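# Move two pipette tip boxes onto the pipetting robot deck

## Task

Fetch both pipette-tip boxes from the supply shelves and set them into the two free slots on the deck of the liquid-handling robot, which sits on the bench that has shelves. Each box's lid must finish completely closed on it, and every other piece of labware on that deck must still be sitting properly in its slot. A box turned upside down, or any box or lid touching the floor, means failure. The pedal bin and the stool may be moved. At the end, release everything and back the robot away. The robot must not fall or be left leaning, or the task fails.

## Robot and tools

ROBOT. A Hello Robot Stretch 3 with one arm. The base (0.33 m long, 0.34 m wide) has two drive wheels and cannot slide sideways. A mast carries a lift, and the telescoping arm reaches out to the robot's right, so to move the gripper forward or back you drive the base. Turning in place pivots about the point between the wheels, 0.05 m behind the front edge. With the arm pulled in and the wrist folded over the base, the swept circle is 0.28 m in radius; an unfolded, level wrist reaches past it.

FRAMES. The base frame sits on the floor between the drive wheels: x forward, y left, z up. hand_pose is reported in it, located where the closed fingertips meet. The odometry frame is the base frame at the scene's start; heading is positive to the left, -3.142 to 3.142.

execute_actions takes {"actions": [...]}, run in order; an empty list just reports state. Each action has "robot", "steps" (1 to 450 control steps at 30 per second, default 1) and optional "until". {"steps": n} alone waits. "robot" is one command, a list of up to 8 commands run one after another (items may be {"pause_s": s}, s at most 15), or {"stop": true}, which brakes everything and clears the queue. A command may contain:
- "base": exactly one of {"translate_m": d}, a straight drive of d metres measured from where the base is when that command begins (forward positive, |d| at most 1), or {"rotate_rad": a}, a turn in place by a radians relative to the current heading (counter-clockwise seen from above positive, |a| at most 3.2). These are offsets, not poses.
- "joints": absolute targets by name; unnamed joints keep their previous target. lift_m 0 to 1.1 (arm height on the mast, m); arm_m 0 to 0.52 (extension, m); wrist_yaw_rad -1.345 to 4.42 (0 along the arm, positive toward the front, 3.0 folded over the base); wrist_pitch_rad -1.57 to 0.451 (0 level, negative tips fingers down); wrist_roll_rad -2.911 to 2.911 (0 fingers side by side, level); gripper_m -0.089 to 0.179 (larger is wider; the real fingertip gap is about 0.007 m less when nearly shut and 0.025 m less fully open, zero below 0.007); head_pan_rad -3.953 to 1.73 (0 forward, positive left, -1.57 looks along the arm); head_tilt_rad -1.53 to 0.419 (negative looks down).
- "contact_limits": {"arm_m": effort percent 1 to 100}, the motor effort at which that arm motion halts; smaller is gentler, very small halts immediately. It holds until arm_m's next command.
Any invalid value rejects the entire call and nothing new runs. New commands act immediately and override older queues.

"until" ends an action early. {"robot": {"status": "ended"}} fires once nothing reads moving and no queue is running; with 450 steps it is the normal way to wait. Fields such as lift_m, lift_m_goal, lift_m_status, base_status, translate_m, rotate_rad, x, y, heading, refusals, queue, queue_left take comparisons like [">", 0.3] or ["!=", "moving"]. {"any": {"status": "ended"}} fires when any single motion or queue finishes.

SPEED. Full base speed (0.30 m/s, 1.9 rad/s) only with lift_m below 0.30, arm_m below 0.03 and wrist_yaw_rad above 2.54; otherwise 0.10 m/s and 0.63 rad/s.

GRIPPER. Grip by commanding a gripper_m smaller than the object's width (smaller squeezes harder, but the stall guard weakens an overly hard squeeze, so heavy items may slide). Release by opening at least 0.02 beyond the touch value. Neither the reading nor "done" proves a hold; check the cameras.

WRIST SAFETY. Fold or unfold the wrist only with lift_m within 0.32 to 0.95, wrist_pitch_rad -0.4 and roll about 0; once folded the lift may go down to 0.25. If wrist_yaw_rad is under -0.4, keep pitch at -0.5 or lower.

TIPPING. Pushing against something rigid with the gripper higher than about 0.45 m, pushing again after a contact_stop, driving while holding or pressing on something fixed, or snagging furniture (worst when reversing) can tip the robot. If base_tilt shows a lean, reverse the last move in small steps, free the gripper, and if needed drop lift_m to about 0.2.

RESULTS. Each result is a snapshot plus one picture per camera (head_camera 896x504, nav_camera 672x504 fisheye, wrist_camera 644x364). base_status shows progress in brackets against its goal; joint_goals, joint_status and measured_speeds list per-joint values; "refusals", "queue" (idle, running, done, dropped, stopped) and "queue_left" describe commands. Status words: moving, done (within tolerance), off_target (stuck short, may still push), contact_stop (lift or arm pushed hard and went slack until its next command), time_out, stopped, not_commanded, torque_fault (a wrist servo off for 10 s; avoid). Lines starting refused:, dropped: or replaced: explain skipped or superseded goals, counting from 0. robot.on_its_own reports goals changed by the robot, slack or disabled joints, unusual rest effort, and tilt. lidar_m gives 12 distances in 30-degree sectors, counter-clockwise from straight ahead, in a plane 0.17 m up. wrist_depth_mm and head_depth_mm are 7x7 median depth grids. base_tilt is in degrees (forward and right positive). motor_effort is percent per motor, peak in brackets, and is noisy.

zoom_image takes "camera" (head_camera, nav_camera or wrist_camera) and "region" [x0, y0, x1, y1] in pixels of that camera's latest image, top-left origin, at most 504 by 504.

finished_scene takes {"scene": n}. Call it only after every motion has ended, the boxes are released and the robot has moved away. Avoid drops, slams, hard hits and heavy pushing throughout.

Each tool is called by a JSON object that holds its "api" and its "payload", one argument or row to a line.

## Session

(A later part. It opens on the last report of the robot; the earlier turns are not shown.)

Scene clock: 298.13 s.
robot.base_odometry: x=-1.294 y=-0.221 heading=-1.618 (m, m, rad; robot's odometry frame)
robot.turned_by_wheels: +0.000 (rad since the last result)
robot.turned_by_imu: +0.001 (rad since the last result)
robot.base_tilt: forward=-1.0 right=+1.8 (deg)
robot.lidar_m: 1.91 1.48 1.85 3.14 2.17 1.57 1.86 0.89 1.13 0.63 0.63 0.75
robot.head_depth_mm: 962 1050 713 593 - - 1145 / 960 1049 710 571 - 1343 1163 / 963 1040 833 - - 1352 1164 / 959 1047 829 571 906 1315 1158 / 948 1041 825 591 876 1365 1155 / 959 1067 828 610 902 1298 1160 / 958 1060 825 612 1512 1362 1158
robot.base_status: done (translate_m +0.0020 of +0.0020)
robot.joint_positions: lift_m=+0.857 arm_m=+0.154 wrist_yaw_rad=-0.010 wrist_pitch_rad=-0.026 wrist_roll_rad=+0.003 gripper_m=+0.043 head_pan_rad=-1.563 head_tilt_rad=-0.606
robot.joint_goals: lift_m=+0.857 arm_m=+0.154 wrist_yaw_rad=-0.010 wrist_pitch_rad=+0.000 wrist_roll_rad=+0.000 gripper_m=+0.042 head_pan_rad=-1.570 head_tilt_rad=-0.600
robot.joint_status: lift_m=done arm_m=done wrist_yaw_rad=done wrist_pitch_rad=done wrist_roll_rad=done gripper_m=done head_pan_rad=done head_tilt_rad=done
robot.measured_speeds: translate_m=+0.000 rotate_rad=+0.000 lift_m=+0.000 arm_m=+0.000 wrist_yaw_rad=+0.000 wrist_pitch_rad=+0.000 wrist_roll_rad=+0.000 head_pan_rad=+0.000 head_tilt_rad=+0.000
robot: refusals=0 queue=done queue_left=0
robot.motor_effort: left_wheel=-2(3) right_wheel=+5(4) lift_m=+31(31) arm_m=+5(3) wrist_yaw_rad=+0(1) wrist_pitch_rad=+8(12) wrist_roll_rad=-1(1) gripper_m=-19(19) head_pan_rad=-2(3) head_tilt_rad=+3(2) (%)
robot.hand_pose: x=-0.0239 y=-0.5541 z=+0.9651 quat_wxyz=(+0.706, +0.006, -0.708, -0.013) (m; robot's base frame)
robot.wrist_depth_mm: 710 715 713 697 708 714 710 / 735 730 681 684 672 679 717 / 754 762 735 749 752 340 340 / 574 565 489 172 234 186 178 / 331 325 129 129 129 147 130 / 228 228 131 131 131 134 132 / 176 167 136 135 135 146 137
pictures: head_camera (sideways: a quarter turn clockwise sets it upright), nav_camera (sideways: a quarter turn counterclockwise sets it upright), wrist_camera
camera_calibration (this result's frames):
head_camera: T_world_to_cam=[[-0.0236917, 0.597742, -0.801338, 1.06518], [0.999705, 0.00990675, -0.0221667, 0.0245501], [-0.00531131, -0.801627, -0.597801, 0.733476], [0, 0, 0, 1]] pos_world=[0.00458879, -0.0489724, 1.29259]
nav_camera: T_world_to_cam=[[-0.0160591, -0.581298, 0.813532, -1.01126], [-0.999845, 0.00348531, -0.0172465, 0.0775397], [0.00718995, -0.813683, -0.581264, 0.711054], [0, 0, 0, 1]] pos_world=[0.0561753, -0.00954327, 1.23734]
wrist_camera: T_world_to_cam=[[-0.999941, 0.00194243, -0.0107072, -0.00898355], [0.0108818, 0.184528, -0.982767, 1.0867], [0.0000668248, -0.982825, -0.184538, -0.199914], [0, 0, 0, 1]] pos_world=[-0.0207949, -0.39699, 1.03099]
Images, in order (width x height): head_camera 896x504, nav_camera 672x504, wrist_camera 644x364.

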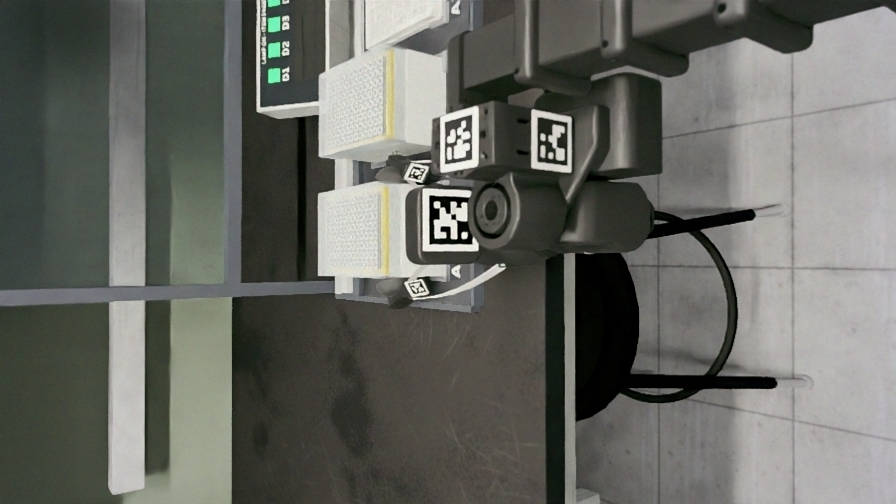

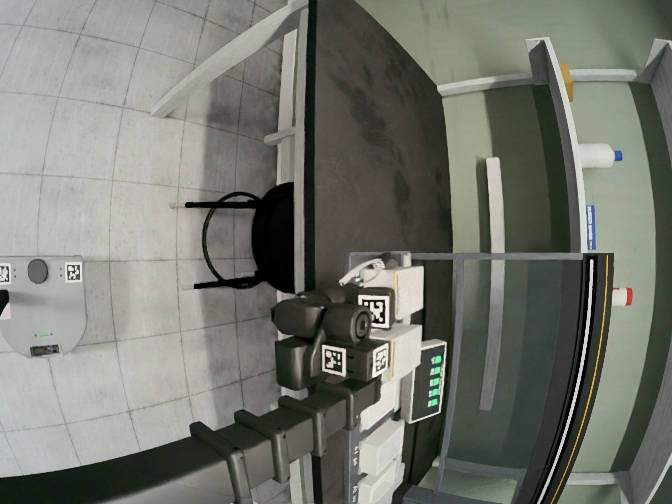

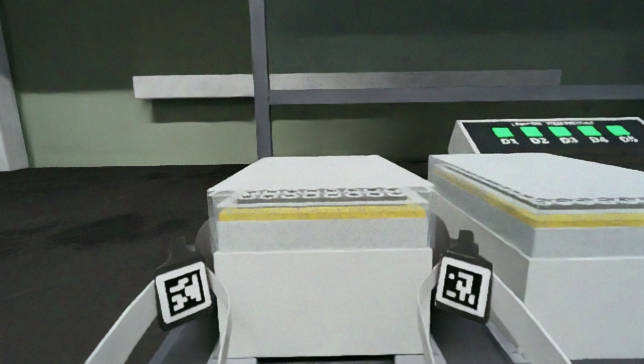

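{"api": "execute_actions", "payload": {
  "actions": []
}}

Scene clock: 305.47 s.
robot.base_odometry: x=-1.294 y=-0.221 heading=-1.618 (m, m, rad; robot's odometry frame)
robot.turned_by_wheels: +0.000 (rad since the last result)
robot.turned_by_imu: +0.000 (rad since the last result)
robot.base_tilt: forward=-0.9 right=+2.0 (deg)
robot.lidar_m: 1.91 1.49 1.85 3.14 2.16 1.57 1.86 0.89 1.13 0.63 0.63 0.75
robot.head_depth_mm: 958 1049 713 592 - - 1146 / 968 1045 706 571 - 1338 1164 / 957 1051 831 - - 1359 1158 / 962 1044 831 570 904 1312 1164 / 949 1044 825 590 877 1350 1164 / 956 1065 828 610 908 1302 1155 / 959 1066 827 611 1503 1353 1167
robot.base_status: done (translate_m +0.0020 of +0.0020)
robot.joint_positions: lift_m=+0.857 arm_m=+0.154 wrist_yaw_rad=-0.010 wrist_pitch_rad=-0.026 wrist_roll_rad=+0.003 gripper_m=+0.043 head_pan_rad=-1.563 head_tilt_rad=-0.606
robot.joint_goals: lift_m=+0.857 arm_m=+0.154 wrist_yaw_rad=-0.010 wrist_pitch_rad=+0.000 wrist_roll_rad=+0.000 gripper_m=+0.042 head_pan_rad=-1.570 head_tilt_rad=-0.600
robot.joint_status: lift_m=done arm_m=done wrist_yaw_rad=done wrist_pitch_rad=done wrist_roll_rad=done gripper_m=done head_pan_rad=done head_tilt_rad=done
robot.measured_speeds: translate_m=+0.000 rotate_rad=+0.000 lift_m=+0.000 arm_m=+0.000 wrist_yaw_rad=+0.000 wrist_pitch_rad=+0.000 wrist_roll_rad=+0.000 head_pan_rad=+0.000 head_tilt_rad=+0.000
robot: refusals=0 queue=done queue_left=0
robot.motor_effort: left_wheel=-2(2) right_wheel=+4(4) lift_m=+31(31) arm_m=+4(5) wrist_yaw_rad=-1(1) wrist_pitch_rad=+8(8) wrist_roll_rad=-1(1) gripper_m=-19(19) head_pan_rad=-1(2) head_tilt_rad=+3(2) (%)
robot.hand_pose: x=-0.0239 y=-0.5541 z=+0.9651 quat_wxyz=(+0.706, +0.006, -0.708, -0.013) (m; robot's base frame)
robot.wrist_depth_mm: 706 705 721 713 707 710 710 / 729 719 687 679 667 681 720 / 753 748 758 741 760 341 339 / 580 566 490 172 235 186 177 / 331 326 129 129 129 147 130 / 229 228 131 131 131 134 132 / 175 166 135 135 135 146 136
pictures: head_camera (sideways: a quarter turn clockwise sets it upright), nav_camera (sideways: a quarter turn counterclockwise sets it upright), wrist_camera
camera_calibration (this result's frames):
head_camera: T_world_to_cam=[[-0.0236917, 0.597742, -0.801338, 1.06518], [0.999705, 0.00990675, -0.0221667, 0.0245501], [-0.00531131, -0.801627, -0.597801, 0.733476], [0, 0, 0, 1]] pos_world=[0.00458879, -0.0489724, 1.29259]
nav_camera: T_world_to_cam=[[-0.0160591, -0.581298, 0.813532, -1.01126], [-0.999845, 0.00348531, -0.0172465, 0.0775397], [0.00718995, -0.813683, -0.581264, 0.711054], [0, 0, 0, 1]] pos_world=[0.0561753, -0.00954327, 1.23734]
wrist_camera: T_world_to_cam=[[-0.999941, 0.00194242, -0.0107071, -0.00898361], [0.0108817, 0.184526, -0.982767, 1.0867], [0.0000668009, -0.982826, -0.184537, -0.199916], [0, 0, 0, 1]] pos_world=[-0.0207949, -0.39699, 1.03099]
Images, in order (width x height): head_camera 896x504, nav_camera 672x504, wrist_camera 644x364.

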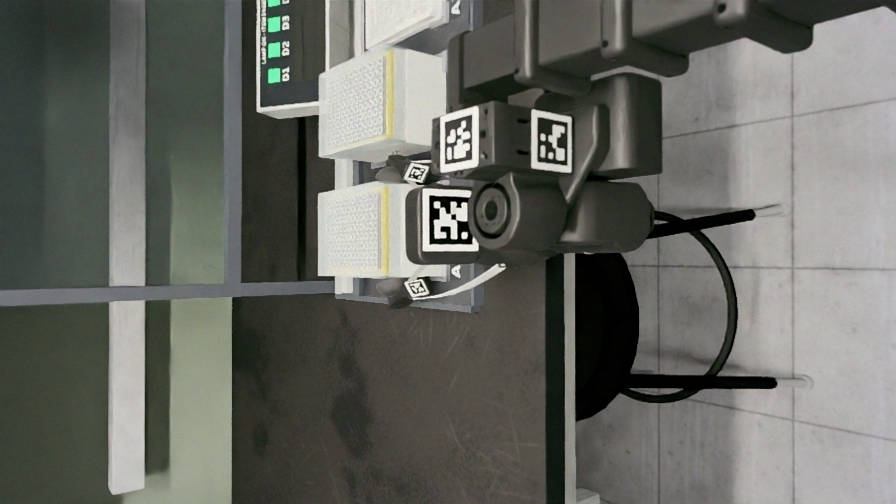

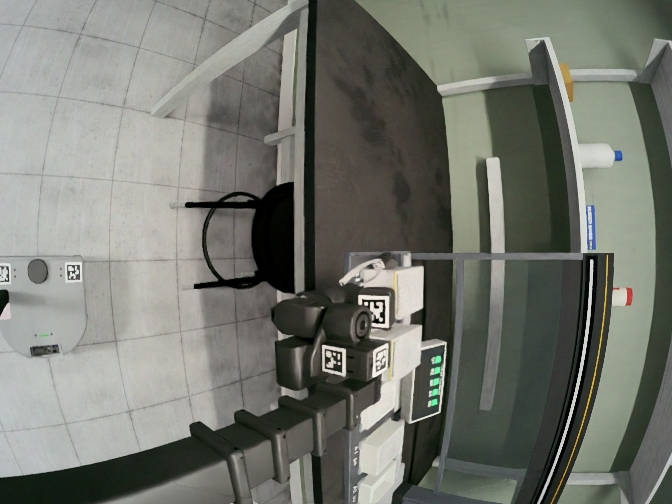

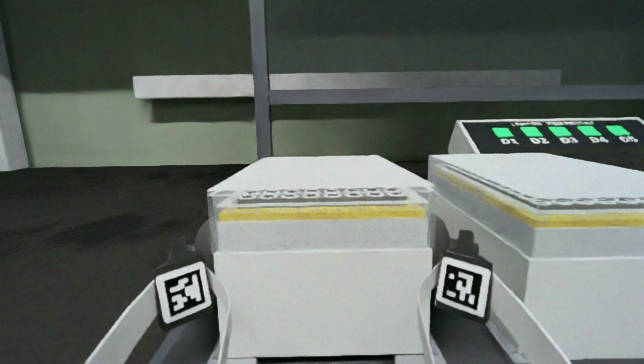

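{"api": "execute_actions", "payload": {
  "actions": [
    {"robot": [{"joints": {"arm_m": 0.155}}, {"joints": {"lift_m": 0.854}}], "steps": 150, "until": {"robot": {"status": "ended"}}}
  ]
}}

Scene clock: 307.63 s.
robot.base_odometry: x=-1.294 y=-0.221 heading=-1.618 (m, m, rad; robot's odometry frame)
robot.turned_by_wheels: +0.000 (rad since the last result)
robot.turned_by_imu: +0.000 (rad since the last result)
robot.base_tilt: forward=-1.0 right=+1.8 (deg)
robot.lidar_m: 1.91 1.49 1.86 3.15 2.17 1.56 1.86 0.89 1.13 0.63 0.63 0.75
robot.head_depth_mm: 962 1056 713 594 - - 1137 / 962 1050 708 573 - 1346 1167 / 959 1048 834 - - 1356 1168 / 956 1050 830 571 907 1307 1159 / 948 1044 826 593 877 1356 1167 / 962 1064 829 610 902 1294 1159 / 959 1060 826 611 1510 1356 1165
robot.base_status: done (translate_m +0.0020 of +0.0020)
robot.joint_positions: lift_m=+0.854 arm_m=+0.155 wrist_yaw_rad=-0.010 wrist_pitch_rad=-0.022 wrist_roll_rad=+0.003 gripper_m=+0.043 head_pan_rad=-1.563 head_tilt_rad=-0.606
robot.joint_goals: lift_m=+0.854 arm_m=+0.155 wrist_yaw_rad=-0.010 wrist_pitch_rad=+0.000 wrist_roll_rad=+0.000 gripper_m=+0.042 head_pan_rad=-1.570 head_tilt_rad=-0.600
robot.joint_status: lift_m=done arm_m=done wrist_yaw_rad=done wrist_pitch_rad=done wrist_roll_rad=done gripper_m=done head_pan_rad=done head_tilt_rad=done
robot.measured_speeds: translate_m=+0.000 rotate_rad=+0.000 lift_m=+0.000 arm_m=+0.000 wrist_yaw_rad=+0.000 wrist_pitch_rad=+0.000 wrist_roll_rad=+0.000 head_pan_rad=+0.000 head_tilt_rad=+0.000
robot: refusals=0 queue=done queue_left=0
robot.motor_effort: left_wheel=-3(3) right_wheel=+3(4) lift_m=+30(31) arm_m=+5(6) wrist_yaw_rad=+0(0) wrist_pitch_rad=+6(8) wrist_roll_rad=-1(1) gripper_m=-20(20) head_pan_rad=-1(2) head_tilt_rad=+2(2) (%)
robot.hand_pose: x=-0.0241 y=-0.5553 z=+0.9633 quat_wxyz=(+0.706, +0.004, -0.708, -0.012) (m; robot's base frame)
robot.wrist_depth_mm: 703 705 717 697 706 702 717 / 725 721 668 675 677 683 728 / 728 756 741 745 742 339 334 / 582 576 491 171 234 185 170 / 326 327 129 129 130 146 129 / 226 225 131 131 132 133 131 / 173 163 136 135 135 143 136
pictures: head_camera (sideways: a quarter turn clockwise sets it upright), nav_camera (sideways: a quarter turn counterclockwise sets it upright), wrist_camera
camera_calibration (this result's frames):
head_camera: T_world_to_cam=[[-0.0236917, 0.597742, -0.801338, 1.06518], [0.999705, 0.00990674, -0.0221667, 0.0245501], [-0.00531131, -0.801627, -0.5978, 0.733476], [0, 0, 0, 1]] pos_world=[0.00458879, -0.0489724, 1.29259]
nav_camera: T_world_to_cam=[[-0.0160591, -0.581298, 0.813532, -1.01126], [-0.999845, 0.00348531, -0.0172465, 0.0775397], [0.00718996, -0.813683, -0.581264, 0.711054], [0, 0, 0, 1]] pos_world=[0.0561753, -0.00954328, 1.23734]
wrist_camera: T_world_to_cam=[[-0.99994, 0.00238225, -0.0106732, -0.0089152], [0.0109278, 0.180084, -0.983591, 1.08347], [-0.000421079, -0.983648, -0.180099, -0.206096], [0, 0, 0, 1]] pos_world=[-0.0208414, -0.397821, 1.02848]
Images, in order (width x height): head_camera 896x504, nav_camera 672x504, wrist_camera 644x364.

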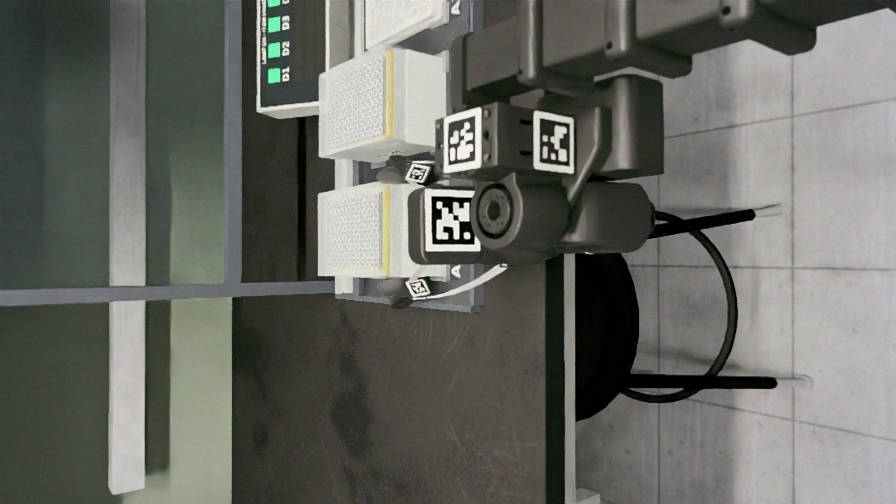

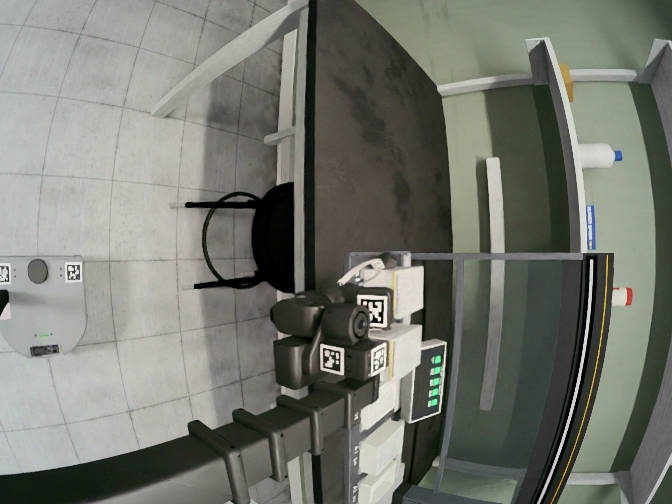

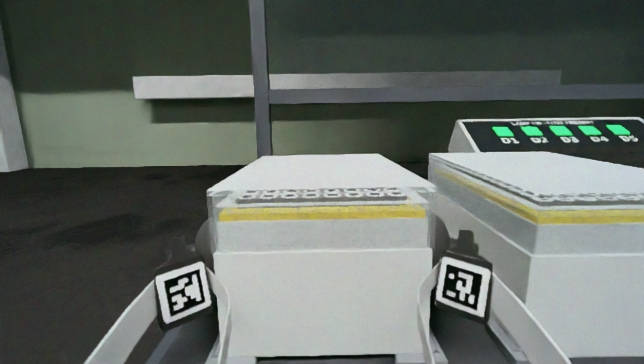

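{"api": "execute_actions", "payload": {
  "actions": [
    {"robot": [{"joints": {"gripper_m": 0.122}}, {"joints": {"lift_m": 0.862}}, {"joints": {"arm_m": 0.0}}], "steps": 300, "until": {"robot": {"status": "ended"}}}
  ]
}}

Scene clock: 315.50 s.
robot.base_odometry: x=-1.294 y=-0.221 heading=-1.618 (m, m, rad; robot's odometry frame)
robot.turned_by_wheels: +0.000 (rad since the last result)
robot.turned_by_imu: +0.001 (rad since the last result)
robot.base_tilt: forward=-0.9 right=+2.0 (deg)
robot.lidar_m: 1.91 1.49 1.86 3.14 2.16 1.56 1.87 0.89 1.13 0.63 0.63 0.75
robot.head_depth_mm: 964 1047 715 572 1520 1436 - / 961 1051 710 571 1527 1430 - / 957 1044 832 571 525 - - / 955 1042 830 571 525 - 1164 / 951 1040 830 610 886 1368 1155 / 960 1056 829 608 903 1290 1158 / 955 1057 826 610 1503 1358 1159
robot.base_status: done (translate_m +0.0020 of +0.0020)
robot.joint_positions: lift_m=+0.862 arm_m=+0.000 wrist_yaw_rad=-0.009 wrist_pitch_rad=-0.022 wrist_roll_rad=+0.003 gripper_m=+0.122 head_pan_rad=-1.563 head_tilt_rad=-0.606
robot.joint_goals: lift_m=+0.862 arm_m=+0.000 wrist_yaw_rad=-0.010 wrist_pitch_rad=+0.000 wrist_roll_rad=+0.000 gripper_m=+0.122 head_pan_rad=-1.570 head_tilt_rad=-0.600
robot.joint_status: lift_m=done arm_m=done wrist_yaw_rad=done wrist_pitch_rad=done wrist_roll_rad=done gripper_m=done head_pan_rad=done head_tilt_rad=done
robot.measured_speeds: translate_m=+0.000 rotate_rad=+0.000 lift_m=+0.000 arm_m=+0.000 wrist_yaw_rad=+0.000 wrist_pitch_rad=+0.000 wrist_roll_rad=+0.000 head_pan_rad=+0.000 head_tilt_rad=+0.000
robot: refusals=0 queue=done queue_left=0
robot.motor_effort: left_wheel=-2(2) right_wheel=+3(4) lift_m=+45(47) arm_m=-6(3) wrist_yaw_rad=-1(5) wrist_pitch_rad=+7(7) wrist_roll_rad=-1(1) gripper_m=+0(90) head_pan_rad=-3(2) head_tilt_rad=+2(2) (%)
robot.hand_pose: x=-0.0238 y=-0.4010 z=+0.9708 quat_wxyz=(+0.706, +0.005, -0.708, -0.011) (m; robot's base frame)
robot.wrist_depth_mm: 853 854 861 853 841 853 837 / 852 859 855 863 844 870 860 / 879 900 912 886 499 487 896 / 621 611 598 280 301 295 391 / 350 344 338 283 283 284 287 / 240 250 237 236 233 - 229 / 194 176 182 181 180 178 179
pictures: head_camera (sideways: a quarter turn clockwise sets it upright), nav_camera (sideways: a quarter turn counterclockwise sets it upright), wrist_camera
camera_calibration (this result's frames):
head_camera: T_world_to_cam=[[-0.0236914, 0.597711, -0.801362, 1.06521], [0.999705, 0.00990587, -0.0221668, 0.0245502], [-0.00531113, -0.801651, -0.597769, 0.733435], [0, 0, 0, 1]] pos_world=[0.00458879, -0.0489728, 1.29259]
nav_camera: T_world_to_cam=[[-0.0160593, -0.581266, 0.813555, -1.01129], [-0.999845, 0.00348463, -0.0172469, 0.0775403], [0.00719013, -0.813706, -0.581232, 0.711013], [0, 0, 0, 1]] pos_world=[0.0561753, -0.00954581, 1.23734]
wrist_camera: T_world_to_cam=[[-0.999942, 0.00128032, -0.010666, -0.0093707], [0.0107222, 0.18009, -0.983592, 1.06299], [0.000661531, -0.983649, -0.180094, -0.0529499], [0, 0, 0, 1]] pos_world=[-0.0207327, -0.243506, 1.03591]
Images, in order (width x height): head_camera 896x504, nav_camera 672x504, wrist_camera 644x364.

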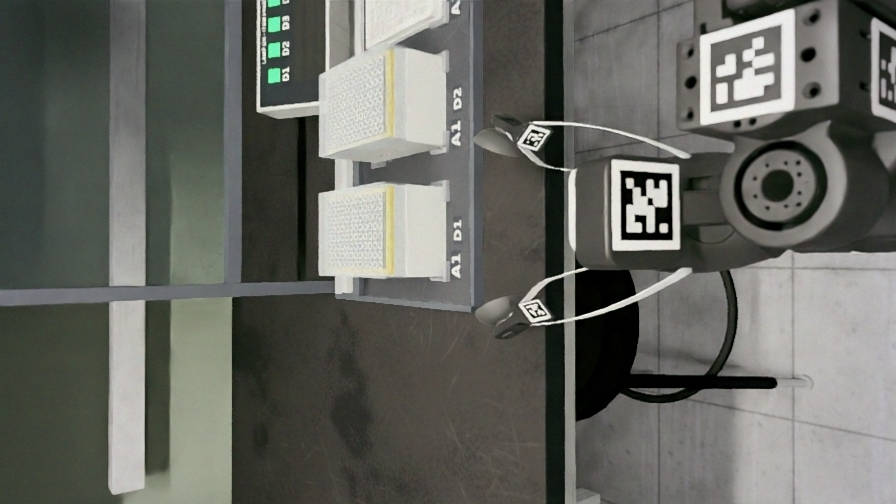

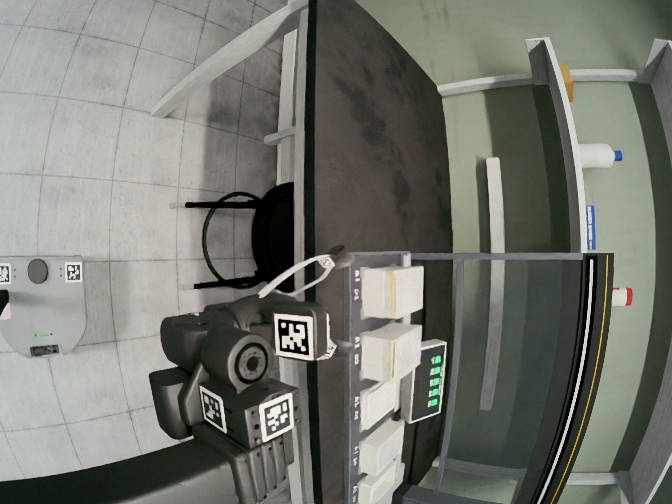

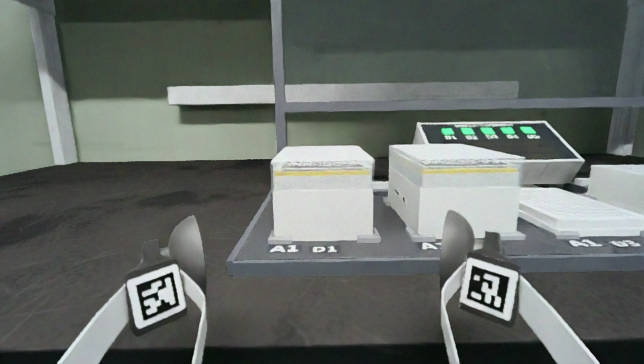

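{"api": "zoom_image", "payload": {
  "camera": "wrist_camera",
  "region": [240, 110, 644, 280]
}}

{"api": "execute_actions", "payload": {
  "actions": [
    {"robot": {"joints": {"wrist_yaw_rad": 1.5, "head_pan_rad": -1.9}}, "steps": 200, "until": {"robot": {"status": "ended"}}}
  ]
}}

Region (240, 110, 644, 280) of wrist_camera's 644x364 image, scaled by 1.248; it fills the top 212 rows of this view, and the rest is white.

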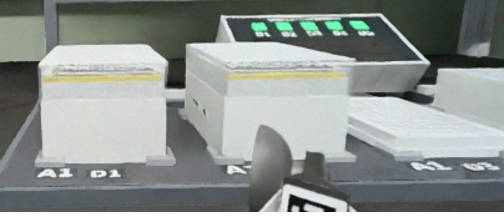

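Scene clock: 320.40 s.
robot.base_odometry: x=-1.294 y=-0.221 heading=-1.618 (m, m, rad; robot's odometry frame)
robot.turned_by_wheels: +0.000 (rad since the last result)
robot.turned_by_imu: +0.001 (rad since the last result)
robot.base_tilt: forward=-0.9 right=+1.9 (deg)
robot.lidar_m: 1.91 1.49 1.85 3.14 2.17 1.57 1.86 0.89 1.13 0.63 0.63 0.75
robot.head_depth_mm: 1121 1196 778 636 1644 1422 - / 1104 1185 716 611 1643 - - / 1046 1130 761 611 1580 - 1115 / 1017 1113 736 591 1544 - - / 985 1068 720 581 1499 - - / 951 1044 828 560 531 1332 1200 / 925 1017 827 551 514 1291 1156
robot.base_status: done (translate_m +0.0020 of +0.0020)
robot.joint_positions: lift_m=+0.862 arm_m=+0.000 wrist_yaw_rad=+1.498 wrist_pitch_rad=-0.022 wrist_roll_rad=+0.003 gripper_m=+0.122 head_pan_rad=-1.893 head_tilt_rad=-0.606
robot.joint_goals: lift_m=+0.862 arm_m=+0.000 wrist_yaw_rad=+1.500 wrist_pitch_rad=+0.000 wrist_roll_rad=+0.000 gripper_m=+0.122 head_pan_rad=-1.900 head_tilt_rad=-0.600
robot.joint_status: lift_m=done arm_m=done wrist_yaw_rad=done wrist_pitch_rad=done wrist_roll_rad=done gripper_m=done head_pan_rad=done head_tilt_rad=done
robot.measured_speeds: translate_m=+0.000 rotate_rad=+0.000 lift_m=+0.000 arm_m=+0.000 wrist_yaw_rad=+0.000 wrist_pitch_rad=+0.000 wrist_roll_rad=+0.000 head_pan_rad=+0.000 head_tilt_rad=+0.000
robot: refusals=0 queue=done queue_left=0
robot.motor_effort: left_wheel=-2(2) right_wheel=+2(2) lift_m=+45(45) arm_m=-5(6) wrist_yaw_rad=+1(2) wrist_pitch_rad=+7(7) wrist_roll_rad=-1(1) gripper_m=+0(0) head_pan_rad=-2(18) head_tilt_rad=+2(4) (%)
robot.hand_pose: x=+0.2336 y=-0.1640 z=+0.9708 quat_wxyz=(+0.523, +0.488, -0.513, +0.475) (m; robot's base frame)
robot.wrist_depth_mm: - - - - - - - / - - - - - - - / - - - - - - - / - - - - - 565 547 / - - - - - 400 324 / - - - - - - 306 / - - - - - - -
pictures: head_camera (sideways: a quarter turn clockwise sets it upright), nav_camera (sideways: a quarter turn counterclockwise sets it upright), wrist_camera
camera_calibration (this result's frames):
head_camera: T_world_to_cam=[[0.171007, 0.573215, -0.801362, 1.06402], [0.949118, -0.31414, -0.0221668, 0.0248588], [-0.264446, -0.756796, -0.597769, 0.735016], [0, 0, 0, 1]] pos_world=[-0.0111779, -0.0458486, 1.29259]
nav_camera: T_world_to_cam=[[-0.203298, -0.544792, 0.813555, -1.01015], [-0.944917, 0.326855, -0.0172469, 0.0772052], [-0.256519, -0.772248, -0.581232, 0.712621], [0, 0, 0, 1]] pos_world=[0.0503917, -0.0252369, 1.23734]
wrist_camera: T_world_to_cam=[[-0.0650502, -0.997825, -0.0106658, -0.13451], [-0.17904, 0.0221856, -0.983592, 1.03599], [0.981689, -0.0620732, -0.180094, 0.101927], [0, 0, 0, 1]] pos_world=[0.0766729, -0.150875, 1.03591]
Images, in order (width x height): head_camera 896x504, nav_camera 672x504, wrist_camera 644x364.

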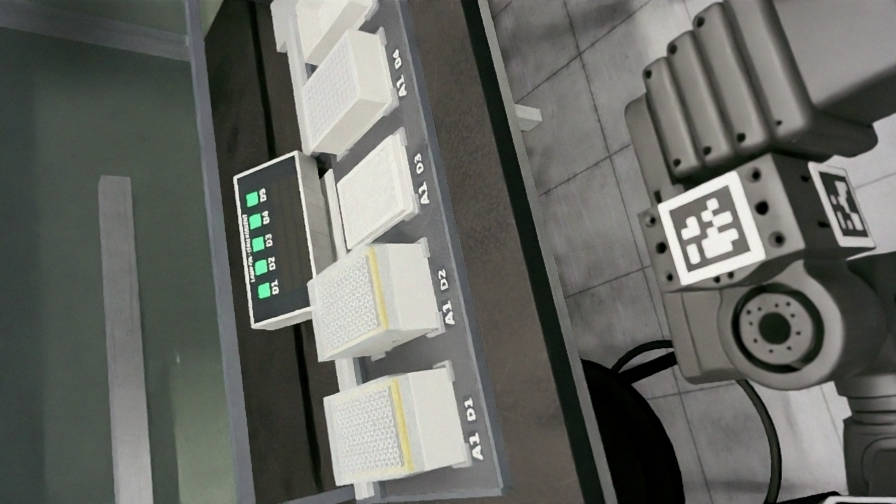

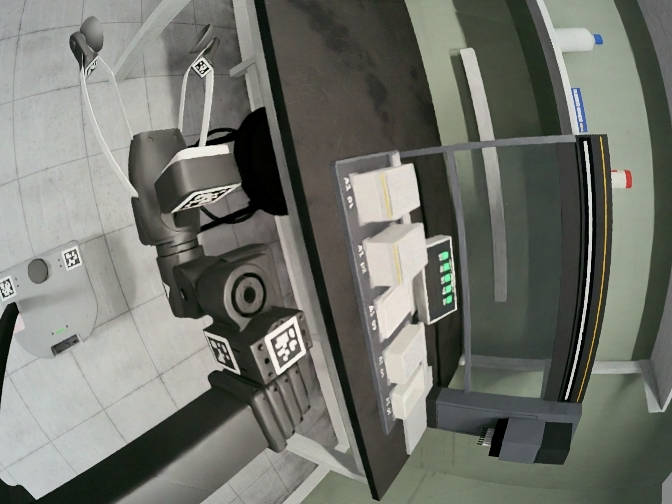

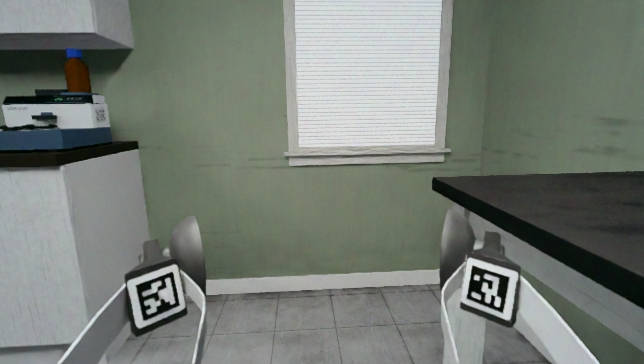

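Both boxes are seated with their covers down, and all five lamps are on.

{"api": "finished_scene", "payload": {
  "scene": 2
}}

The scene is finished: the task was done.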